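## Task

Pick up the small yellow sponge on the desk and set it down on the counter that stands behind the shelving. The stacked cartons must not be disturbed. The robot must not tip over or finish leaning; either fails the scene. The sponge only counts as placed if it stays on the counter without the robot holding it.

## Robot and tools

ROBOT. A Hello Robot Stretch 4 in a physics simulator: an omni-wheel base, a lift riding a vertical mast, one telescoping arm that reaches forward, a three-joint wrist (yaw, pitch, roll) and a two-finger gripper with bendable steel fingers. It is about 1.6 m tall and the base rim lies within 0.23 m of the base origin. Cameras: head_camera, head_left_camera, head_right_camera, wrist_camera. Loose objects may occasionally get a brief push from outside.

FRAMES. Base frame: origin on the floor below the base centre, x ahead, y left, z up. hand_pose is reported in this frame (a point between the open fingertips; with all wrist joints at 0 its axes equal the base axes); its printed value may be slightly off. The odometry frame is the base frame as it was when the scene began. base_odometry counts wheel rotation only, so slip shows up as travel; heading runs -3.142 to 3.142, left positive.

execute_actions(actions, cameras). actions is a list holding one action or none (empty = just report state and images). An action contains "base", "joints" or both, optionally "pace" and "contact_limits"; or it contains only "end_of_arm". All motions in it begin together.
- base: exactly one key, an offset relative to where the base last measured itself. translate_m: straight drive in metres, forward positive, -2 to 2. strafe_m: sideways in metres, left positive, -2 to 2. rotate_rad: turn in place in radians, counter-clockwise (left) positive, -3.2 to 3.2.
- joints: a single object mapping joint names to absolute targets (not offsets). lift_m 0 to 1.2 m; arm_m 0 to 0.55 m extension; wrist_yaw_rad -1.134 to 4.276 (0 ahead, positive left, 3.14 folded back, above 3.4 the arm may obstruct); wrist_pitch_rad -1.117 to 4.259 (0 level, 1.57 pointing down); wrist_roll_rad -1.117 to 4.259 (0 fingers level, positive clockwise viewed from behind); gripper_m -0.038 to 0.141 m fingertip gap (below 0 the tips press together). Tolerances for done: lift/arm ±0.004, yaw/roll ±0.02, pitch ±0.05, gripper ±0.004. A joint target outside range is clipped and reported; any other out-of-range value or unknown key rejects the whole call.
- pace: "slow", "default", "fast", "max"; base up to 0.1/0.3/0.4/0.6 m/s and 1/2/3/4 rad/s, further capped when the lift is above 0.2 (down to 0.3 m/s and 1 rad/s at 1.2).
- contact_limits: {"arm_m": value} from 0 (gentlest) to 0.75 (firmest), default 0.5.
- end_of_arm: "enable_torque" re-powers wrist or gripper motors that shut off.
No action exceeds 15 s. cameras: list of names or "all"; omitted/null means all, [] none. A joint or base left out of an action may still be driving toward an earlier target without this being shown.

wait(seconds 0 to 10): commands nothing, returns state and images. zoom_image(camera, region [x0,y0,x1,y1] pixels, max 504x504): closer look at the latest full image. read_manual(section "licences"): licence text only. finished_scene(scene 1 or 2): ends the scene irreversibly and reports success; the next task comes in its result.

RESULTS. base_status and joint_status: "done"; "off_target" (resting away from target, maybe still pushing); "contact_stop_at_<key>" (something blocked it; it holds, though blocked lift, arm or wheels go slack); "limit_stop_at_<name>", including own_body (self-collision; can follow tilted-up, rolled wrist) and tilt (lean over 6 degrees: lift, arm, wheels go slack and refuse commands); "time_out"; "torque_fault" (wrist motor overloaded and went limp, needs enable_torque). After these stops the old target is dropped. on_its_own reports uncommanded behaviour; "held at" is a held target, not a position. lidar_m: 12 distances in 30-degree sectors, first straight ahead, counter-clockwise (4th left, 7th behind, 10th right); "-" means nothing seen or closer than 0.25 m; sees table tops, may miss glass, thin legs, things behind. wrist_depth_mm: 7x7 grid of median depths, 100 to 2000 mm, includes the robot's own body. turned_by_wheels vs turned_by_imu differing by over ~0.1 rad hints at collision or slip. base_tilt in degrees (forward/right positive), with a constant bias up to ~1.5. motor_effort in percent, bracket = peak during last action; a level gripper carrying weight shifts wrist_pitch effort. If a stop is reported, later movement calls in the same reply are skipped.

GRIPPING. Command gripper_m below the object's width; lower squeezes harder and pulls the object inward. Neither the reading nor "done" proves a hold; a firm squeeze at commanded value 0 or above shows in gripper effort. If fingertips jam on a surface, raise the lift. To unfold the wrist at start, send lift_m 0.4 with wrist_yaw_rad 0.

AVOID. Dropping, slamming or hard hits; knocking the stacked cartons; driving or turning with over 1 kg held and arm_m above 0.2 (worse at fast paces); strong sustained pushes with a high gripper; pressing the gripper into things during base or arm moves (causes torque faults). Release the object so it rests on the counter by itself.

Each tool is called as name(argument=value, ...), one argument or row to a line, values as JSON.

## Session

execute_actions(
  actions=[],
)

Scene clock: 0.00 s.
base_odometry: x=+0.000 y=+0.000 heading=+0.000 (m, m, rad; odometry frame)
turned_by_wheels: +0.000 (rad since the last result)
turned_by_imu: +0.000 (rad since the last result)
base_tilt: forward=+0.4 right=-1.0 (deg)
lidar_m: 1.61 1.09 1.00 1.11 1.33 2.15 2.23 0.81 0.76 0.79 1.00 1.54
base_status: not commanded
joint_positions: lift_m=+0.170 arm_m=+0.001 wrist_yaw_rad=+3.223 wrist_pitch_rad=+0.017 wrist_roll_rad=-0.017 gripper_m=+0.057
joint_status: not commanded
motor_effort: lift_m=+18 arm_m=+0 wrist_yaw_rad=+0 wrist_pitch_rad=-4 wrist_roll_rad=+2 gripper_m=-2 wheel_0=+0 wheel_1=+0 wheel_2=+0 (%)
hand_pose: x=-0.1229 y=+0.0638 z=+0.3436 quat_wxyz=(-0.041, -0.008, -0.009, +0.999) (m; base frame)
wrist_depth_mm: - - 129 - - 1983 1708 / - - 129 - - 1921 1808 / - 108 131 - - - 1808 / 139 134 166 - - - 1808 / 203 1708 - - 1921 1863 1808 / 198 1042 192 1118 946 1098 1060 / 196 750 842 - 809 759 788
pictures: head_camera, head_left_camera, head_right_camera, wrist_camera
Images, in order (width x height): head_camera 420x560, head_left_camera 420x672, head_right_camera 420x672, wrist_camera 616x392.

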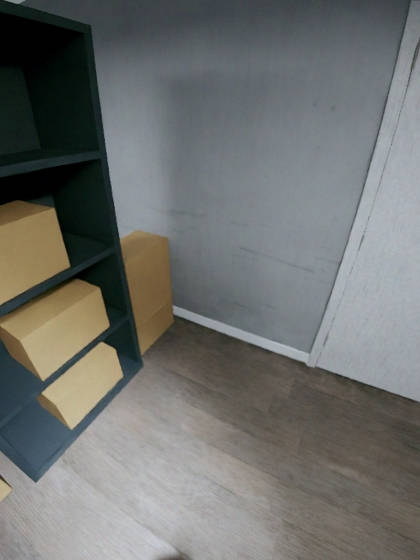

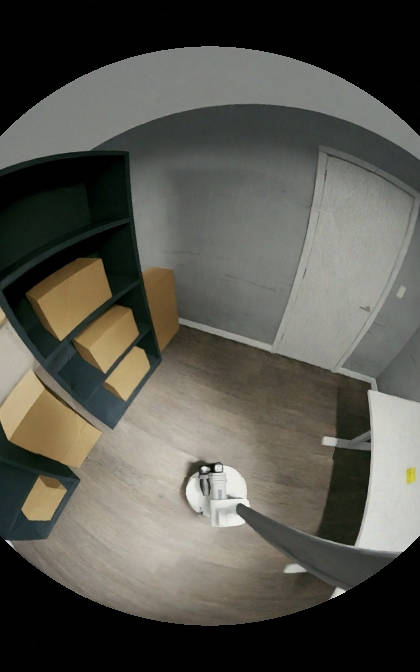

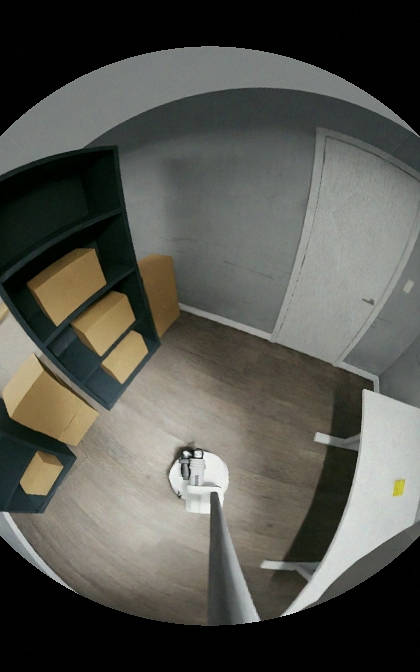

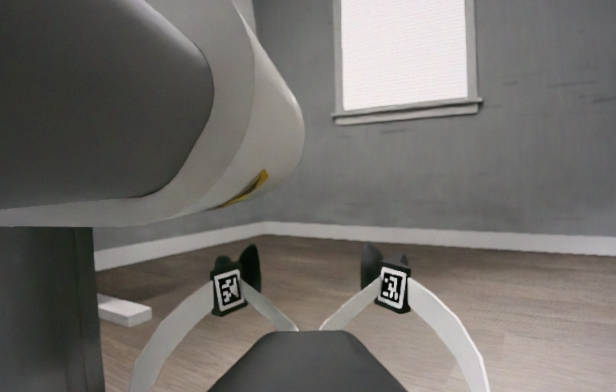

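execute_actions(
  actions=[
    {"base":{"rotate_rad":-1.95},"joints":{"lift_m":0.85,"wrist_yaw_rad":0,"wrist_pitch_rad":0.6,"gripper_m":0.14},"pace":"fast"},
  ],
)

Scene clock: 4.90 s.
base_odometry: x=+0.000 y=+0.000 heading=-1.950 (m, m, rad; odometry frame)
turned_by_wheels: -1.950 (rad since the last result)
turned_by_imu: -1.920 (rad since the last result)
base_tilt: forward=+0.3 right=-1.0 (deg)
lidar_m: 0.77 0.81 1.61 1.56 1.39 1.06 0.98 1.15 1.51 2.16 2.16 0.81
base_status: done
joint_positions: lift_m=+0.850 arm_m=+0.001 wrist_yaw_rad=+0.000 wrist_pitch_rad=+0.602 wrist_roll_rad=-0.017 gripper_m=+0.140
joint_status: all done
motor_effort: lift_m=+21(25) arm_m=+0(0) wrist_yaw_rad=-1(9) wrist_pitch_rad=-4(4) wrist_roll_rad=+1(2) gripper_m=+1(3) wheel_0=+2(10) wheel_1=+1(10) wheel_2=+1(12) (%)
hand_pose: x=+0.4095 y=-0.0873 z=+0.8646 quat_wxyz=(+0.955, -0.008, +0.296, +0.003) (m; base frame)
wrist_depth_mm: 1255 1255 1229 1229 1205 1160 1182 / 991 946 891 904 904 891 891 / 707 691 676 676 661 661 668 / 1708 1618 1661 1576 1618 1537 1537 / 1464 1366 1464 1430 1430 1308 1397 / 1229 1160 1138 1182 1138 1138 1182 / 1060 1060 1118 - 1060 1025 1025
pictures: head_camera, head_left_camera, head_right_camera, wrist_camera
Images, in order (width x height): head_camera 420x560, head_left_camera 420x672, head_right_camera 420x672, wrist_camera 616x392.

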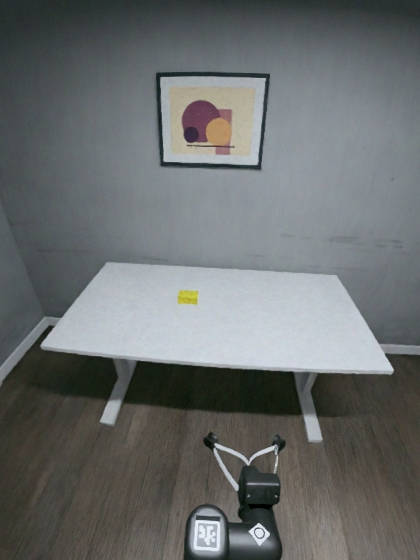

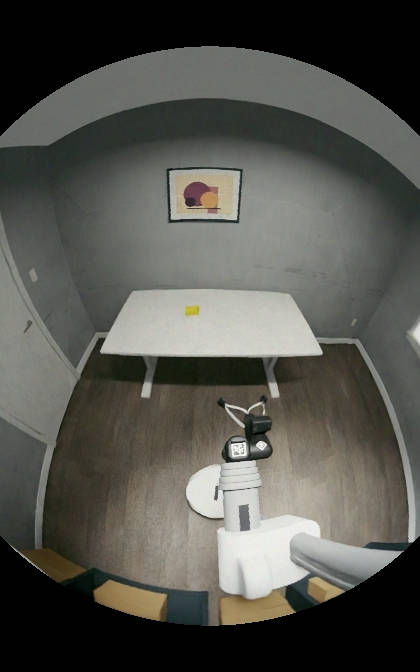

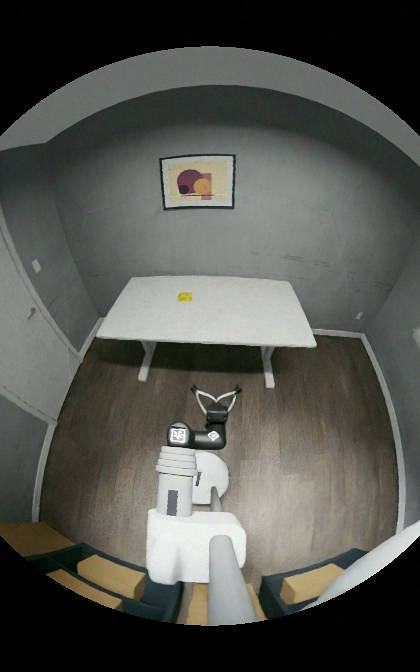

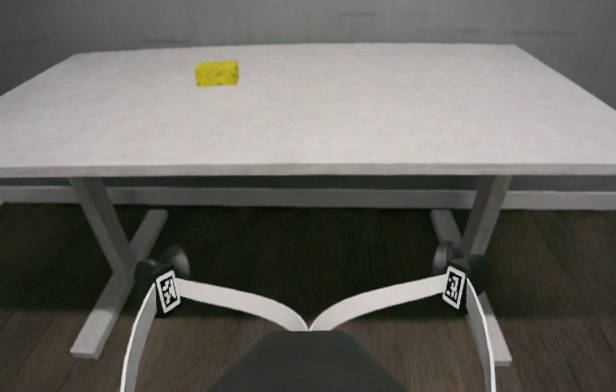

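execute_actions(
  actions=[
    {"base":{"strafe_m":0.195},"joints":{"lift_m":0.8,"arm_m":0.2},"pace":"fast"},
  ],
  cameras=[],
)

execute_actions(
  actions=[
    {"base":{"translate_m":0.35},"pace":"fast"},
  ],
  cameras=["head_camera","wrist_camera"],
)

Scene clock: 12.17 s.
base_odometry: x=+0.181 y=-0.072 heading=-1.950 (m, m, rad; odometry frame)
turned_by_wheels: +0.000 (rad since the last result)
turned_by_imu: -0.002 (rad since the last result)
base_tilt: forward=+0.4 right=-1.0 (deg)
lidar_m: 0.77 0.81 1.42 1.34 1.47 1.03 1.00 1.13 1.51 2.35 1.09 0.79
base_status: done
joint_positions: lift_m=+0.800 arm_m=+0.199 wrist_yaw_rad=+0.000 wrist_pitch_rad=+0.602 wrist_roll_rad=-0.017 gripper_m=+0.140
joint_status: all done
motor_effort: lift_m=+16(19) arm_m=+8(9) wrist_yaw_rad=+0(1) wrist_pitch_rad=-3(5) wrist_roll_rad=+1(2) gripper_m=-1(1) wheel_0=+2(10) wheel_1=-1(10) wheel_2=+1(1) (%)
hand_pose: x=+0.6073 y=-0.0874 z=+0.8151 quat_wxyz=(+0.955, -0.008, +0.296, +0.003) (m; base frame)
wrist_depth_mm: 1098 1078 1078 1060 1042 1008 1008 / 809 798 768 699 750 741 750 / 591 580 569 569 549 559 549 / 462 459 455 449 445 436 433 / 1397 1025 1397 1336 1366 1255 1008 / 1182 1098 1098 1138 1098 1098 1060 / 1025 1025 1042 - 1025 1025 960
pictures: none
No camera images: the call's "cameras" was empty. Leave "cameras" out to get every camera's image.

Scene clock: 14.47 s.
base_odometry: x=+0.052 y=-0.397 heading=-1.949 (m, m, rad; odometry frame)
turned_by_wheels: +0.000 (rad since the last result)
turned_by_imu: +0.000 (rad since the last result)
base_tilt: forward=+0.4 right=-1.1 (deg)
lidar_m: 0.43 0.47 0.63 1.30 1.44 1.39 1.33 1.52 2.06 2.34 0.63 0.43
base_status: done
joint_positions: lift_m=+0.800 arm_m=+0.199 wrist_yaw_rad=+0.000 wrist_pitch_rad=+0.602 wrist_roll_rad=-0.017 gripper_m=+0.140
joint_status: not commanded
motor_effort: lift_m=+16(16) arm_m=+8(8) wrist_yaw_rad=-1(1) wrist_pitch_rad=-3(3) wrist_roll_rad=+2(1) gripper_m=+0(0) wheel_0=-1(8) wheel_1=+0(6) wheel_2=+2(13) (%)
hand_pose: x=+0.6074 y=-0.0874 z=+0.8151 quat_wxyz=(+0.955, -0.008, +0.296, +0.003) (m; base frame)
wrist_depth_mm: 759 750 741 732 732 715 707 / 788 778 778 768 768 750 732 / 597 580 569 564 559 549 549 / 462 462 433 430 445 442 436 / 379 377 377 373 370 362 357 / 320 312 304 310 300 297 309 / 279 278 286 - 278 272 272
pictures: head_camera, wrist_camera
Images, in order (width x height): head_camera 420x560, wrist_camera 616x392.

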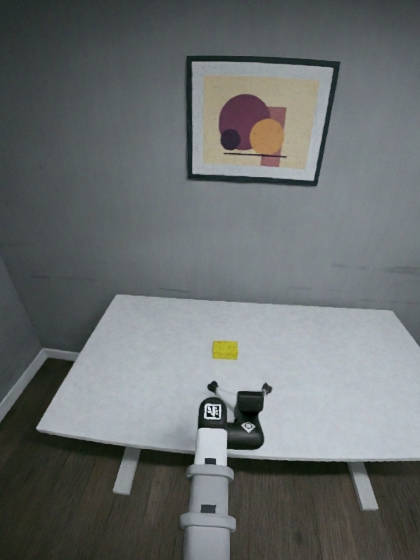

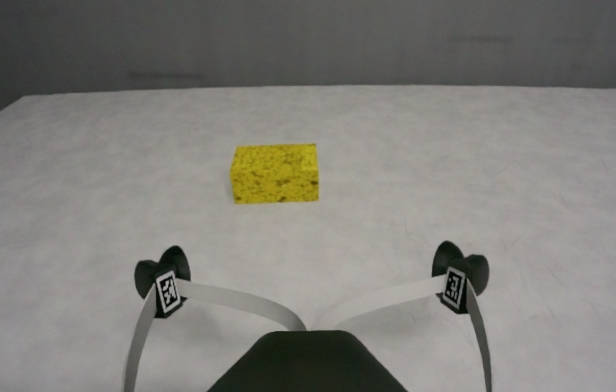

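execute_actions(
  actions=[
    {"base":{"strafe_m":0.035},"joints":{"lift_m":0.755,"arm_m":0.33}},
  ],
  cameras=["head_camera","wrist_camera"],
)

Scene clock: 19.37 s.
base_odometry: x=+0.084 y=-0.410 heading=-1.949 (m, m, rad; odometry frame)
turned_by_wheels: +0.000 (rad since the last result)
turned_by_imu: -0.002 (rad since the last result)
base_tilt: forward=+0.4 right=-1.0 (deg)
lidar_m: 0.41 0.44 0.65 1.31 1.41 1.40 1.34 1.52 2.07 2.39 0.60 0.44
base_status: done
joint_positions: lift_m=+0.755 arm_m=+0.329 wrist_yaw_rad=+0.000 wrist_pitch_rad=+0.602 wrist_roll_rad=-0.017 gripper_m=+0.140
joint_status: all done
motor_effort: lift_m=+15(14) arm_m=+8(8) wrist_yaw_rad=+0(1) wrist_pitch_rad=-4(4) wrist_roll_rad=+2(1) gripper_m=+0(0) wheel_0=+1(9) wheel_1=-2(8) wheel_2=+0(3) (%)
hand_pose: x=+0.7373 y=-0.0874 z=+0.7702 quat_wxyz=(+0.955, -0.008, +0.296, +0.003) (m; base frame)
wrist_depth_mm: 627 621 627 615 609 603 597 / 668 668 654 647 640 627 621 / 492 480 473 469 462 459 459 / 382 379 362 298 366 366 364 / 317 315 301 298 306 300 300 / 267 259 251 257 248 247 256 / 233 232 237 - 231 225 227
pictures: head_camera, wrist_camera
Images, in order (width x height): head_camera 420x560, wrist_camera 616x392.

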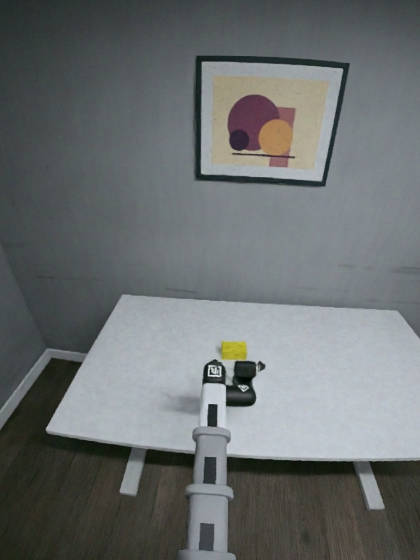

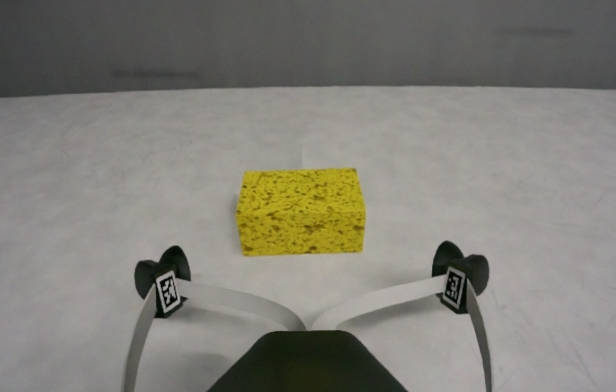

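execute_actions(
  actions=[
    {"base":{"strafe_m":0.008},"joints":{"lift_m":0.75,"arm_m":0.42}},
  ],
  cameras=["wrist_camera"],
)

execute_actions(
  actions=[
    {"joints":{"gripper_m":0.05}},
  ],
  cameras=["wrist_camera"],
)

Scene clock: 23.97 s.
base_odometry: x=+0.092 y=-0.413 heading=-1.949 (m, m, rad; odometry frame)
turned_by_wheels: +0.000 (rad since the last result)
turned_by_imu: -0.002 (rad since the last result)
base_tilt: forward=+0.4 right=-0.9 (deg)
lidar_m: 0.41 0.46 0.65 1.28 1.41 1.41 1.34 1.52 2.06 2.39 0.62 0.42
base_status: done
joint_positions: lift_m=+0.750 arm_m=+0.419 wrist_yaw_rad=+0.000 wrist_pitch_rad=+0.602 wrist_roll_rad=-0.017 gripper_m=+0.140
joint_status: all done
motor_effort: lift_m=+15(14) arm_m=+8(9) wrist_yaw_rad=+0(0) wrist_pitch_rad=-4(3) wrist_roll_rad=+2(1) gripper_m=-1(3) wheel_0=-1(6) wheel_1=+1(7) wheel_2=+0(3) (%)
hand_pose: x=+0.8273 y=-0.0874 z=+0.7652 quat_wxyz=(+0.955, -0.008, +0.296, +0.002) (m; base frame)
wrist_depth_mm: 544 544 544 525 530 525 512 / 591 591 580 569 559 559 544 / 480 473 466 459 452 445 449 / 373 370 366 366 362 353 355 / 307 306 294 241 289 294 293 / 260 254 218 211 217 241 251 / 229 226 226 - 225 220 220
pictures: wrist_camera
Images, in order (width x height): wrist_camera 616x392.

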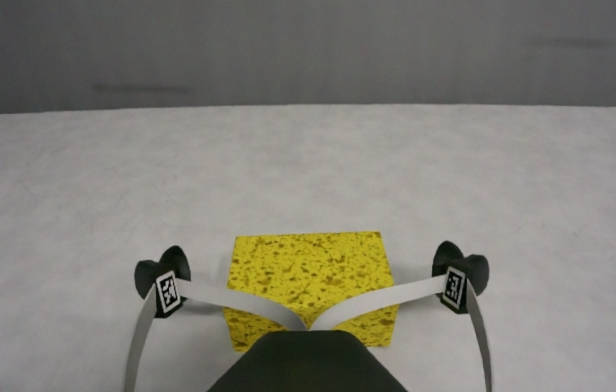

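Scene clock: 25.87 s.
base_odometry: x=+0.092 y=-0.413 heading=-1.949 (m, m, rad; odometry frame)
turned_by_wheels: +0.000 (rad since the last result)
turned_by_imu: -0.001 (rad since the last result)
base_tilt: forward=+0.4 right=-1.0 (deg)
lidar_m: 0.41 0.45 0.65 1.28 1.38 1.38 1.34 1.49 2.06 2.40 0.61 0.45
base_status: not commanded
joint_positions: lift_m=+0.750 arm_m=+0.419 wrist_yaw_rad=+0.000 wrist_pitch_rad=+0.602 wrist_roll_rad=-0.017 gripper_m=+0.051
joint_status: all done
motor_effort: lift_m=+15(15) arm_m=+8(8) wrist_yaw_rad=+1(0) wrist_pitch_rad=-4(3) wrist_roll_rad=+2(2) gripper_m=-23(23) wheel_0=-1(1) wheel_1=+1(1) wheel_2=+0(0) (%)
hand_pose: x=+0.8273 y=-0.0874 z=+0.7652 quat_wxyz=(+0.955, -0.008, +0.296, +0.002) (m; base frame)
wrist_depth_mm: 539 544 539 530 530 521 508 / 603 597 574 569 559 554 549 / 480 473 466 455 452 449 442 / 373 370 368 364 359 355 355 / 310 306 296 229 228 297 294 / 260 253 195 202 198 239 252 / 229 227 225 - 223 221 221
pictures: wrist_camera
Images, in order (width x height): wrist_camera 616x392.

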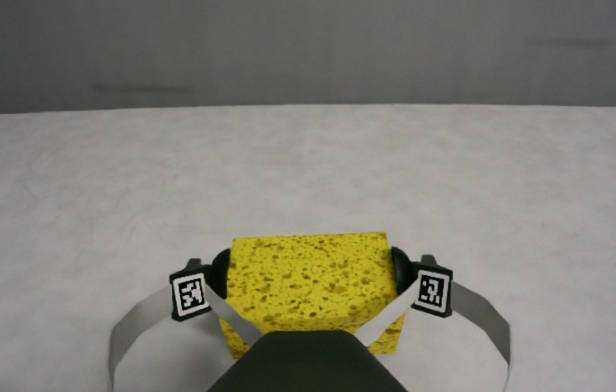

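execute_actions(
  actions=[
    {"joints":{"lift_m":0.85}},
  ],
  cameras=[],
)

execute_actions(
  actions=[
    {"base":{"rotate_rad":3.14},"joints":{"arm_m":0}},
  ],
)

Scene clock: 29.90 s.
base_odometry: x=+0.092 y=-0.413 heading=-1.949 (m, m, rad; odometry frame)
turned_by_wheels: +0.000 (rad since the last result)
turned_by_imu: -0.002 (rad since the last result)
base_tilt: forward=+0.4 right=-0.9 (deg)
lidar_m: 0.41 0.47 0.62 1.29 1.39 1.37 1.33 1.52 2.08 2.39 0.61 0.47
base_status: not commanded
joint_positions: lift_m=+0.850 arm_m=+0.419 wrist_yaw_rad=+0.000 wrist_pitch_rad=+0.602 wrist_roll_rad=-0.017 gripper_m=+0.051
joint_status: all done
motor_effort: lift_m=+22(24) arm_m=+8(8) wrist_yaw_rad=+0(0) wrist_pitch_rad=-3(4) wrist_roll_rad=+2(2) gripper_m=-24(22) wheel_0=-1(1) wheel_1=+1(1) wheel_2=+0(0) (%)
hand_pose: x=+0.8273 y=-0.0874 z=+0.8646 quat_wxyz=(+0.955, -0.008, +0.296, +0.002) (m; base frame)
wrist_depth_mm: 549 544 539 530 530 517 512 / 597 597 585 585 574 569 554 / 661 661 647 634 621 609 603 / 544 544 539 530 525 517 517 / 445 442 430 230 229 433 427 / 375 370 195 201 197 349 362 / 330 329 329 - 324 322 324
pictures: none
No camera images: the call's "cameras" was empty. Leave "cameras" out to get every camera's image.

Scene clock: 32.77 s.
base_odometry: x=+0.092 y=-0.413 heading=+1.190 (m, m, rad; odometry frame)
turned_by_wheels: +3.140 (rad since the last result)
turned_by_imu: +3.087 (rad since the last result)
base_tilt: forward=+0.3 right=-0.9 (deg)
lidar_m: 1.34 1.52 2.02 2.40 0.59 0.45 0.44 0.46 0.65 1.27 1.42 1.38
base_status: done
joint_positions: lift_m=+0.850 arm_m=+0.002 wrist_yaw_rad=+0.000 wrist_pitch_rad=+0.602 wrist_roll_rad=-0.017 gripper_m=+0.051
joint_status: all done
motor_effort: lift_m=+21(22) arm_m=-8(10) wrist_yaw_rad=-1(2) wrist_pitch_rad=-4(5) wrist_roll_rad=+2(1) gripper_m=-22(21) wheel_0=-3(8) wheel_1=+1(7) wheel_2=+1(4) (%)
hand_pose: x=+0.4109 y=-0.0873 z=+0.8646 quat_wxyz=(+0.955, -0.008, +0.296, +0.003) (m; base frame)
wrist_depth_mm: 1138 1138 1138 1397 1025 1078 1042 / 1255 1229 1182 1430 1118 1118 1078 / 1366 1336 1366 1661 1366 1205 1229 / 1499 1464 1464 1576 1336 1397 1397 / 1464 1397 238 230 228 1397 1397 / 1229 1182 195 201 198 1138 1182 / 1078 1042 1060 - 1060 1042 1025
pictures: head_camera, head_left_camera, head_right_camera, wrist_camera
Images, in order (width x height): head_camera 420x560, head_left_camera 420x672, head_right_camera 420x672, wrist_camera 616x392.

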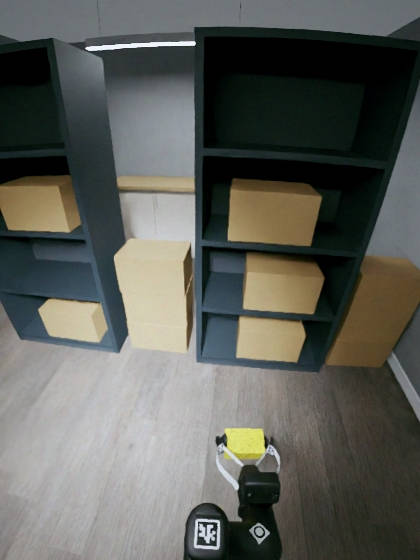

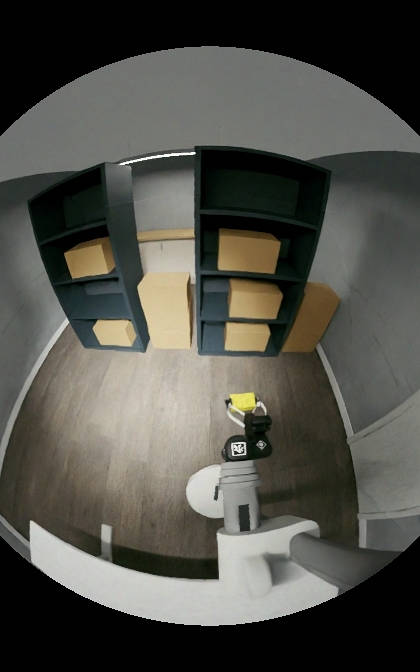

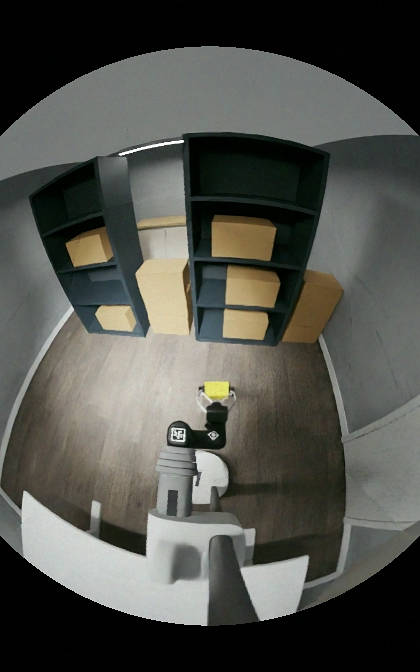

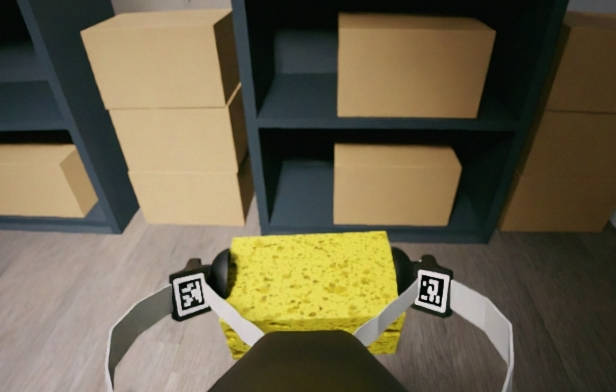

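execute_actions(
  actions=[
    {"base":{"strafe_m":1.9},"pace":"fast"},
  ],
)

Scene clock: 41.97 s.
base_odometry: x=-1.672 y=+0.292 heading=+1.190 (m, m, rad; odometry frame)
turned_by_wheels: +0.000 (rad since the last result)
turned_by_imu: -0.006 (rad since the last result)
base_tilt: forward=+0.3 right=-1.0 (deg)
lidar_m: 1.46 0.74 0.49 0.48 0.53 0.82 1.14 1.21 1.00 1.70 2.08 1.46
base_status: done
joint_positions: lift_m=+0.850 arm_m=+0.002 wrist_yaw_rad=+0.000 wrist_pitch_rad=+0.602 wrist_roll_rad=-0.017 gripper_m=+0.051
joint_status: not commanded
motor_effort: lift_m=+21(21) arm_m=-8(8) wrist_yaw_rad=+0(1) wrist_pitch_rad=-4(4) wrist_roll_rad=+1(2) gripper_m=-24(22) wheel_0=+1(11) wheel_1=-2(10) wheel_2=+0(1) (%)
hand_pose: x=+0.4109 y=-0.0874 z=+0.8647 quat_wxyz=(+0.955, -0.008, +0.296, +0.003) (m; base frame)
wrist_depth_mm: 768 1078 1921 - 1499 1464 1397 / 778 1118 1983 - 1336 1366 1308 / 788 1118 - - 1756 1430 1336 / 778 1118 1708 1661 1537 1464 1464 / 798 1138 1397 229 229 1366 1366 / 778 931 195 200 198 1138 1205 / 778 1060 1060 - 1060 1042 1060
pictures: head_camera, head_left_camera, head_right_camera, wrist_camera
Images, in order (width x height): head_camera 420x560, head_left_camera 420x672, head_right_camera 420x672, wrist_camera 616x392.

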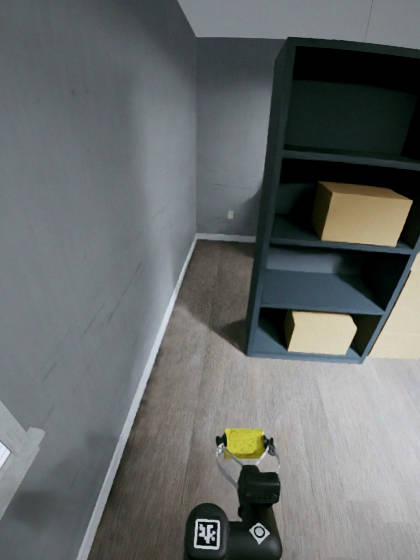

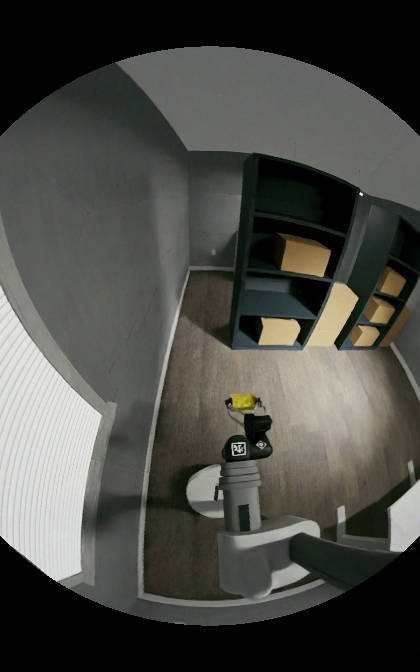

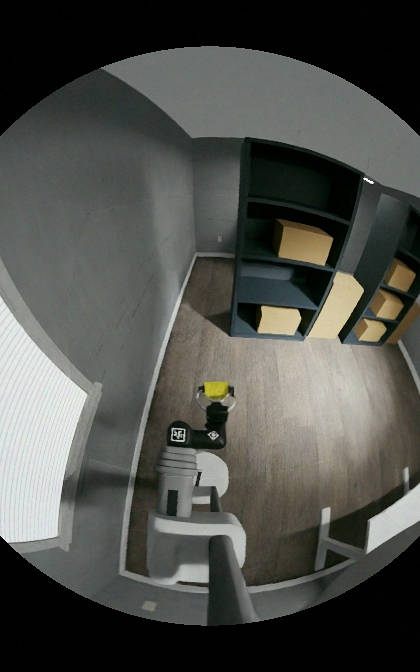

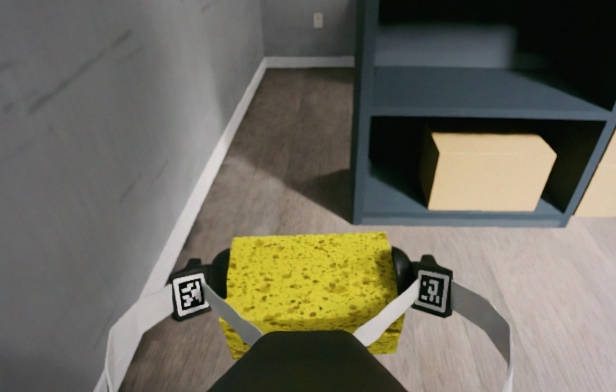

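execute_actions(
  actions=[
    {"base":{"translate_m":1.2},"pace":"fast"},
  ],
)

Scene clock: 49.67 s.
base_odometry: x=-1.227 y=+1.407 heading=+1.191 (m, m, rad; odometry frame)
turned_by_wheels: +0.000 (rad since the last result)
turned_by_imu: +0.000 (rad since the last result)
base_tilt: forward=+0.3 right=-1.1 (deg)
lidar_m: 1.50 0.63 0.46 0.46 0.49 0.72 2.32 1.89 2.34 0.80 0.30 0.35
base_status: done
joint_positions: lift_m=+0.850 arm_m=+0.002 wrist_yaw_rad=+0.000 wrist_pitch_rad=+0.602 wrist_roll_rad=-0.017 gripper_m=+0.051
joint_status: not commanded
motor_effort: lift_m=+21(21) arm_m=-8(8) wrist_yaw_rad=-1(0) wrist_pitch_rad=-4(4) wrist_roll_rad=+2(2) gripper_m=-23(23) wheel_0=+1(9) wheel_1=-1(7) wheel_2=+1(11) (%)
hand_pose: x=+0.4108 y=-0.0874 z=+0.8647 quat_wxyz=(+0.955, -0.008, +0.296, +0.003) (m; base frame)
wrist_depth_mm: 691 960 1756 - 1983 379 259 / 691 991 1756 - - 377 262 / 699 991 1808 - 1921 379 264 / 691 991 1576 1756 1708 379 263 / 715 976 1336 229 229 373 259 / 699 831 195 200 197 294 258 / 707 960 1078 - 615 364 252
pictures: head_camera, head_left_camera, head_right_camera, wrist_camera
Images, in order (width x height): head_camera 420x560, head_left_camera 420x672, head_right_camera 420x672, wrist_camera 616x392.

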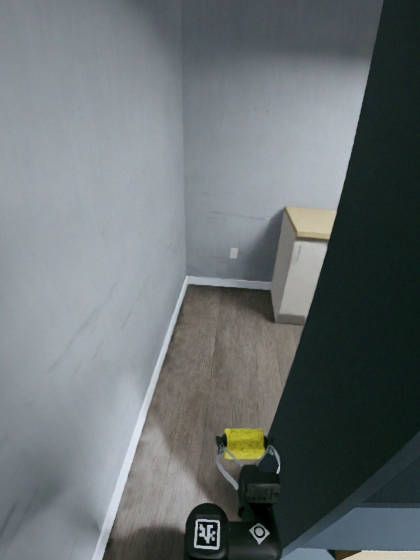

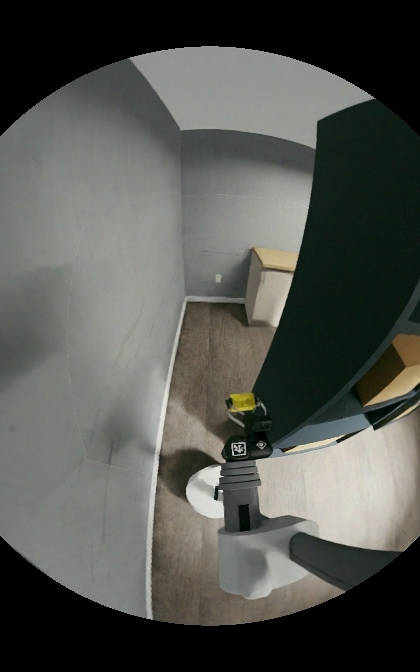

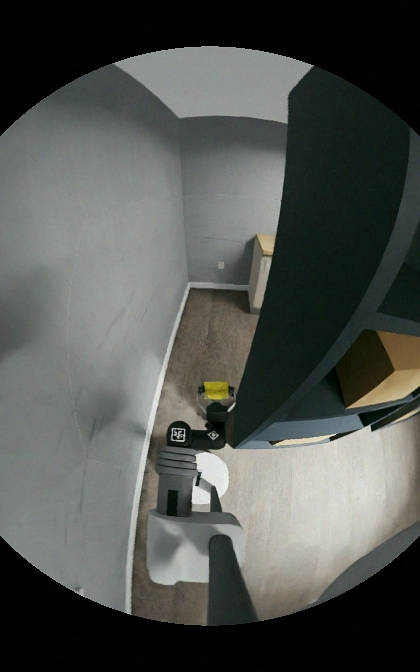

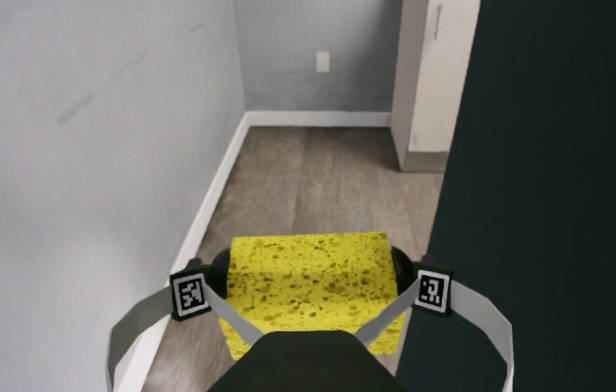

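execute_actions(
  actions=[
    {"base":{"strafe_m":0.09},"joints":{"lift_m":1.0},"pace":"fast"},
  ],
  cameras=[],
)

execute_actions(
  actions=[
    {"base":{"translate_m":1.05},"pace":"fast"},
  ],
  cameras=[],
)

execute_actions(
  actions=[
    {"base":{"rotate_rad":-0.6}},
  ],
)

Scene clock: 56.73 s.
base_odometry: x=-1.311 y=+1.440 heading=+1.190 (m, m, rad; odometry frame)
turned_by_wheels: +0.000 (rad since the last result)
turned_by_imu: -0.002 (rad since the last result)
base_tilt: forward=+0.3 right=-1.1 (deg)
lidar_m: 1.25 0.51 0.37 0.36 0.39 0.60 2.19 1.90 2.35 0.87 0.37 0.47
base_status: done
joint_positions: lift_m=+1.000 arm_m=+0.002 wrist_yaw_rad=+0.000 wrist_pitch_rad=+0.602 wrist_roll_rad=-0.017 gripper_m=+0.051
joint_status: all done
motor_effort: lift_m=+22(23) arm_m=-8(8) wrist_yaw_rad=+0(1) wrist_pitch_rad=-5(4) wrist_roll_rad=+1(1) gripper_m=-23(22) wheel_0=+0(9) wheel_1=-2(11) wheel_2=+0(1) (%)
hand_pose: x=+0.4108 y=-0.0874 z=+1.0146 quat_wxyz=(+0.955, -0.008, +0.296, +0.003) (m; base frame)
wrist_depth_mm: 574 809 1464 - 1921 1430 394 / 580 820 1464 - - 1576 402 / 585 831 1464 - - 1618 399 / 580 831 1499 1983 1921 1863 399 / 591 842 239 229 229 591 397 / 591 699 196 201 198 459 389 / 580 842 1182 - 1182 569 384
pictures: none
No camera images: the call's "cameras" was empty. Leave "cameras" out to get every camera's image.

Scene clock: 61.13 s.
base_odometry: x=-0.921 y=+2.415 heading=+1.191 (m, m, rad; odometry frame)
turned_by_wheels: +0.000 (rad since the last result)
turned_by_imu: +0.001 (rad since the last result)
base_tilt: forward=+0.3 right=-1.0 (deg)
lidar_m: 1.06 0.43 0.29 0.26 0.34 0.51 1.70 0.53 0.47 1.95 1.03 0.93
base_status: done
joint_positions: lift_m=+1.000 arm_m=+0.002 wrist_yaw_rad=+0.000 wrist_pitch_rad=+0.602 wrist_roll_rad=-0.017 gripper_m=+0.051
joint_status: not commanded
motor_effort: lift_m=+21(22) arm_m=-8(8) wrist_yaw_rad=-1(1) wrist_pitch_rad=-5(4) wrist_roll_rad=+2(1) gripper_m=-23(23) wheel_0=-1(4) wheel_1=+0(5) wheel_2=+1(11) (%)
hand_pose: x=+0.4108 y=-0.0874 z=+1.0146 quat_wxyz=(+0.955, -0.008, +0.296, +0.003) (m; base frame)
wrist_depth_mm: 496 699 1025 1008 1042 991 960 / 512 707 1098 1098 1098 1078 831 / 508 715 1182 1229 1182 1138 778 / 504 715 1308 1336 1336 1205 788 / 512 723 960 231 228 1205 778 / 512 603 195 200 198 946 820 / 508 707 1042 - 1205 1182 904
pictures: none
No camera images: the call's "cameras" was empty. Leave "cameras" out to get every camera's image.

Scene clock: 62.63 s.
base_odometry: x=-0.921 y=+2.415 heading=+0.591 (m, m, rad; odometry frame)
turned_by_wheels: -0.600 (rad since the last result)
turned_by_imu: -0.590 (rad since the last result)
base_tilt: forward=+0.4 right=-1.0 (deg)
lidar_m: 0.95 1.36 0.45 0.30 0.29 0.31 0.45 1.20 0.55 0.51 1.21 1.10
base_status: done
joint_positions: lift_m=+1.000 arm_m=+0.002 wrist_yaw_rad=+0.000 wrist_pitch_rad=+0.602 wrist_roll_rad=-0.017 gripper_m=+0.051
joint_status: not commanded
motor_effort: lift_m=+21(22) arm_m=-8(8) wrist_yaw_rad=+0(0) wrist_pitch_rad=-3(3) wrist_roll_rad=+2(2) gripper_m=-22(24) wheel_0=+1(5) wheel_1=+1(7) wheel_2=+2(4) (%)
hand_pose: x=+0.4108 y=-0.0874 z=+1.0146 quat_wxyz=(+0.955, -0.008, +0.296, +0.003) (m; base frame)
wrist_depth_mm: 917 1008 1098 1205 1118 1138 1229 / 976 1078 1182 842 842 991 1205 / 1042 1182 1281 854 931 1138 1464 / 1118 1281 1430 931 1042 1308 1808 / 1229 1336 1464 230 229 1576 1618 / 1336 1366 195 201 198 1308 1366 / 1229 1205 1229 - 1205 1182 1182
pictures: head_camera, head_left_camera, head_right_camera, wrist_camera
Images, in order (width x height): head_camera 420x560, head_left_camera 420x672, head_right_camera 420x672, wrist_camera 616x392.

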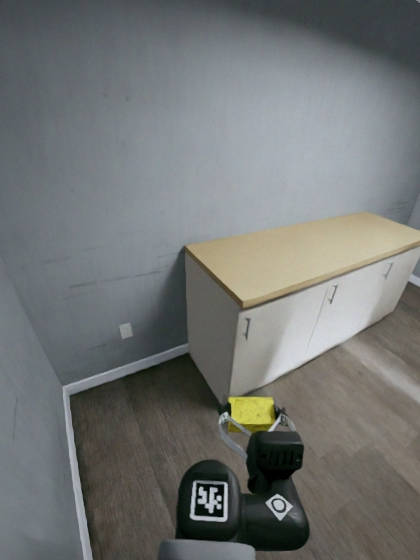

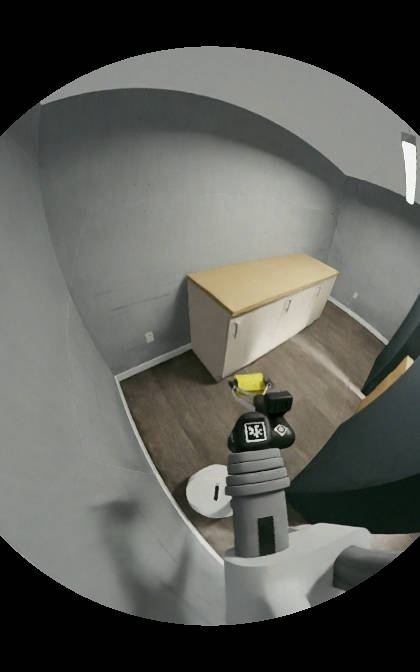

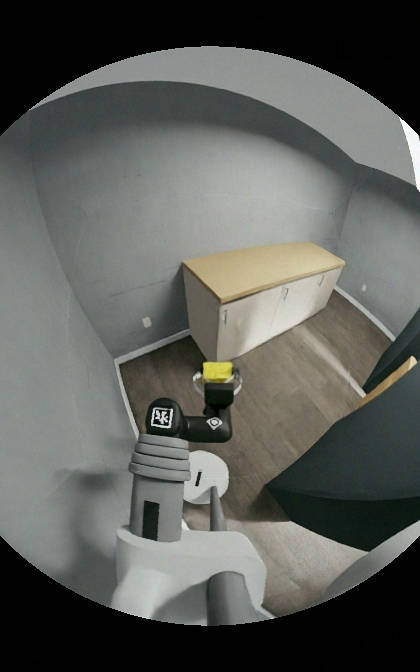

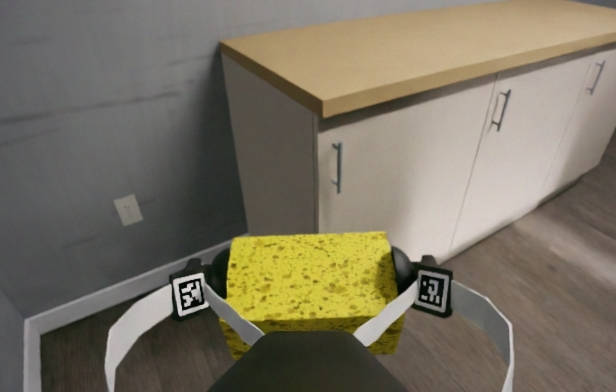

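execute_actions(
  actions=[
    {"base":{"translate_m":0.36},"joints":{"arm_m":0.5,"wrist_yaw_rad":-0.45},"pace":"fast"},
  ],
  cameras=["head_camera","wrist_camera"],
)

Scene clock: 67.70 s.
base_odometry: x=-0.622 y=+2.616 heading=+0.591 (m, m, rad; odometry frame)
turned_by_wheels: +0.000 (rad since the last result)
turned_by_imu: -0.001 (rad since the last result)
base_tilt: forward=+0.5 right=-1.0 (deg)
lidar_m: 0.62 1.04 0.74 0.51 0.49 0.52 0.69 0.82 0.66 0.91 1.93 0.67
base_status: done
joint_positions: lift_m=+1.000 arm_m=+0.499 wrist_yaw_rad=-0.450 wrist_pitch_rad=+0.602 wrist_roll_rad=-0.017 gripper_m=+0.051
joint_status: all done
motor_effort: lift_m=+21(21) arm_m=+7(7) wrist_yaw_rad=-1(6) wrist_pitch_rad=-4(4) wrist_roll_rad=+2(1) gripper_m=-21(24) wheel_0=+0(7) wheel_1=+0(6) wheel_2=+1(12) (%)
hand_pose: x=+0.8457 y=-0.1821 z=+1.0146 quat_wxyz=(+0.932, +0.058, +0.291, -0.210) (m; base frame)
wrist_depth_mm: 424 508 640 854 1060 1138 1160 / 452 535 683 788 788 768 768 / 469 549 585 574 574 574 569 / 455 473 466 462 462 459 452 / 392 389 377 230 228 377 373 / 330 320 195 202 198 306 324 / 289 287 289 - 282 282 285
pictures: head_camera, wrist_camera
Images, in order (width x height): head_camera 420x560, wrist_camera 616x392.

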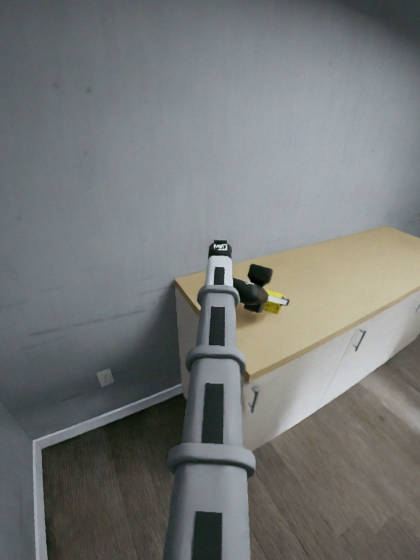

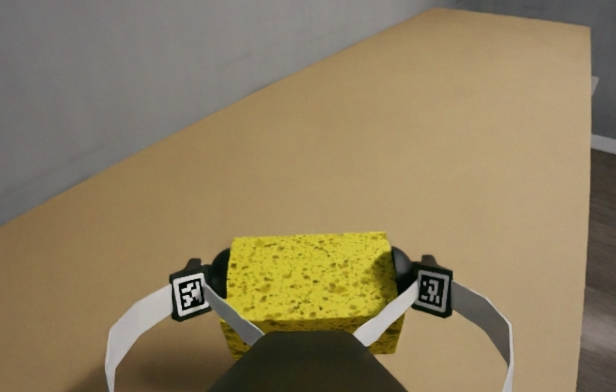

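Need depth 364 vs 462: lower about 0.058.

execute_actions(
  actions=[
    {"joints":{"lift_m":0.944}},
  ],
  cameras=[],
)

execute_actions(
  actions=[
    {"joints":{"gripper_m":0.13}},
  ],
  cameras=[],
)

execute_actions(
  actions=[
    {"joints":{"lift_m":1.04},"pace":"fast"},
  ],
  cameras=["head_camera","wrist_camera"],
)

Scene clock: 74.23 s.
base_odometry: x=-0.622 y=+2.616 heading=+0.591 (m, m, rad; odometry frame)
turned_by_wheels: +0.000 (rad since the last result)
turned_by_imu: -0.002 (rad since the last result)
base_tilt: forward=+0.4 right=-1.0 (deg)
lidar_m: 0.60 1.04 0.71 0.52 0.48 0.53 0.69 0.86 0.66 0.89 1.94 0.67
base_status: not commanded
joint_positions: lift_m=+0.944 arm_m=+0.499 wrist_yaw_rad=-0.450 wrist_pitch_rad=+0.602 wrist_roll_rad=-0.017 gripper_m=+0.051
joint_status: all done
motor_effort: lift_m=+15(20) arm_m=+7(8) wrist_yaw_rad=-1(1) wrist_pitch_rad=-4(4) wrist_roll_rad=+1(2) gripper_m=-25(23) wheel_0=+0(0) wheel_1=+0(0) wheel_2=+1(1) (%)
hand_pose: x=+0.8457 y=-0.1821 z=+0.9592 quat_wxyz=(+0.932, +0.058, +0.291, -0.210) (m; base frame)
wrist_depth_mm: 430 504 634 831 917 917 931 / 445 535 621 627 615 615 621 / 462 484 469 466 462 459 462 / 382 379 375 370 368 364 362 / 312 310 301 230 228 304 300 / 265 256 195 201 198 244 255 / 232 229 230 - 226 225 225
pictures: none
No camera images: the call's "cameras" was empty. Leave "cameras" out to get every camera's image.

Scene clock: 75.97 s.
base_odometry: x=-0.622 y=+2.616 heading=+0.591 (m, m, rad; odometry frame)
turned_by_wheels: +0.000 (rad since the last result)
turned_by_imu: -0.001 (rad since the last result)
base_tilt: forward=+0.4 right=-1.1 (deg)
lidar_m: 0.59 1.04 0.75 0.50 0.48 0.52 0.71 0.83 0.68 0.89 1.87 0.68
base_status: not commanded
joint_positions: lift_m=+0.944 arm_m=+0.499 wrist_yaw_rad=-0.450 wrist_pitch_rad=+0.602 wrist_roll_rad=-0.017 gripper_m=+0.130
joint_status: all done
motor_effort: lift_m=+15(15) arm_m=+7(7) wrist_yaw_rad=-1(1) wrist_pitch_rad=-3(4) wrist_roll_rad=+2(2) gripper_m=-1(26) wheel_0=+0(0) wheel_1=+0(0) wheel_2=+1(1) (%)
hand_pose: x=+0.8457 y=-0.1821 z=+0.9592 quat_wxyz=(+0.932, +0.058, +0.291, -0.210) (m; base frame)
wrist_depth_mm: 427 508 640 831 917 917 931 / 445 535 621 621 615 627 621 / 459 480 473 466 462 459 455 / 382 379 377 370 366 364 359 / 314 314 312 246 296 303 301 / 265 257 215 213 213 249 256 / 232 230 230 - 228 226 225
pictures: none
No camera images: the call's "cameras" was empty. Leave "cameras" out to get every camera's image.

Scene clock: 77.13 s.
base_odometry: x=-0.622 y=+2.616 heading=+0.591 (m, m, rad; odometry frame)
turned_by_wheels: +0.000 (rad since the last result)
turned_by_imu: +0.000 (rad since the last result)
base_tilt: forward=+0.5 right=-1.0 (deg)
lidar_m: 0.59 1.04 0.73 0.51 0.48 0.50 0.71 0.85 0.67 0.88 1.93 0.65
base_status: not commanded
joint_positions: lift_m=+1.040 arm_m=+0.499 wrist_yaw_rad=-0.450 wrist_pitch_rad=+0.602 wrist_roll_rad=-0.017 gripper_m=+0.130
joint_status: all done
motor_effort: lift_m=+22(26) arm_m=+8(7) wrist_yaw_rad=-1(1) wrist_pitch_rad=-4(4) wrist_roll_rad=+1(1) gripper_m=+2(0) wheel_0=+0(0) wheel_1=+0(0) wheel_2=+1(1) (%)
hand_pose: x=+0.8457 y=-0.1821 z=+1.0546 quat_wxyz=(+0.932, +0.058, +0.291, -0.210) (m; base frame)
wrist_depth_mm: 430 508 634 854 1182 1308 - / 442 539 676 842 891 891 878 / 469 569 661 661 661 647 691 / 480 539 535 530 525 525 539 / 452 442 442 442 439 433 442 / 379 366 357 375 362 355 384 / 330 330 336 - 325 322 336
pictures: head_camera, wrist_camera
Images, in order (width x height): head_camera 420x560, wrist_camera 616x392.

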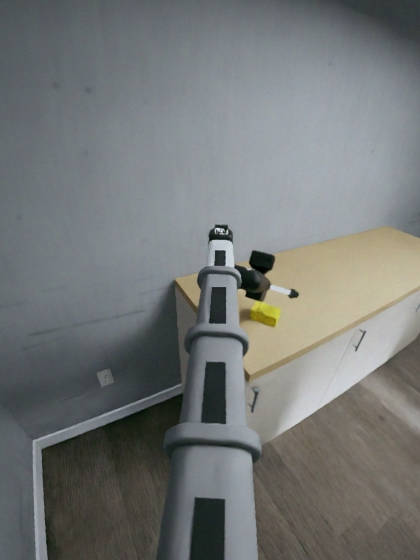

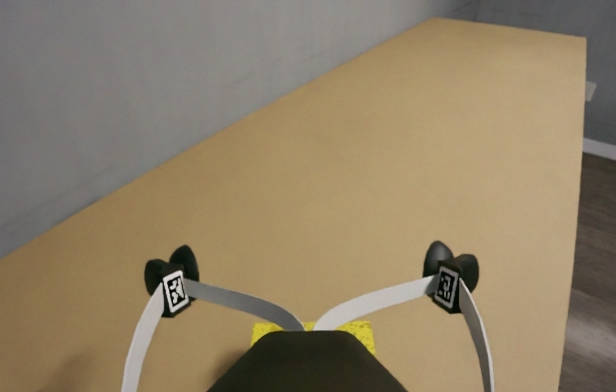

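finished_scene(
  scene=1,
)

The scene is finished: the task was done.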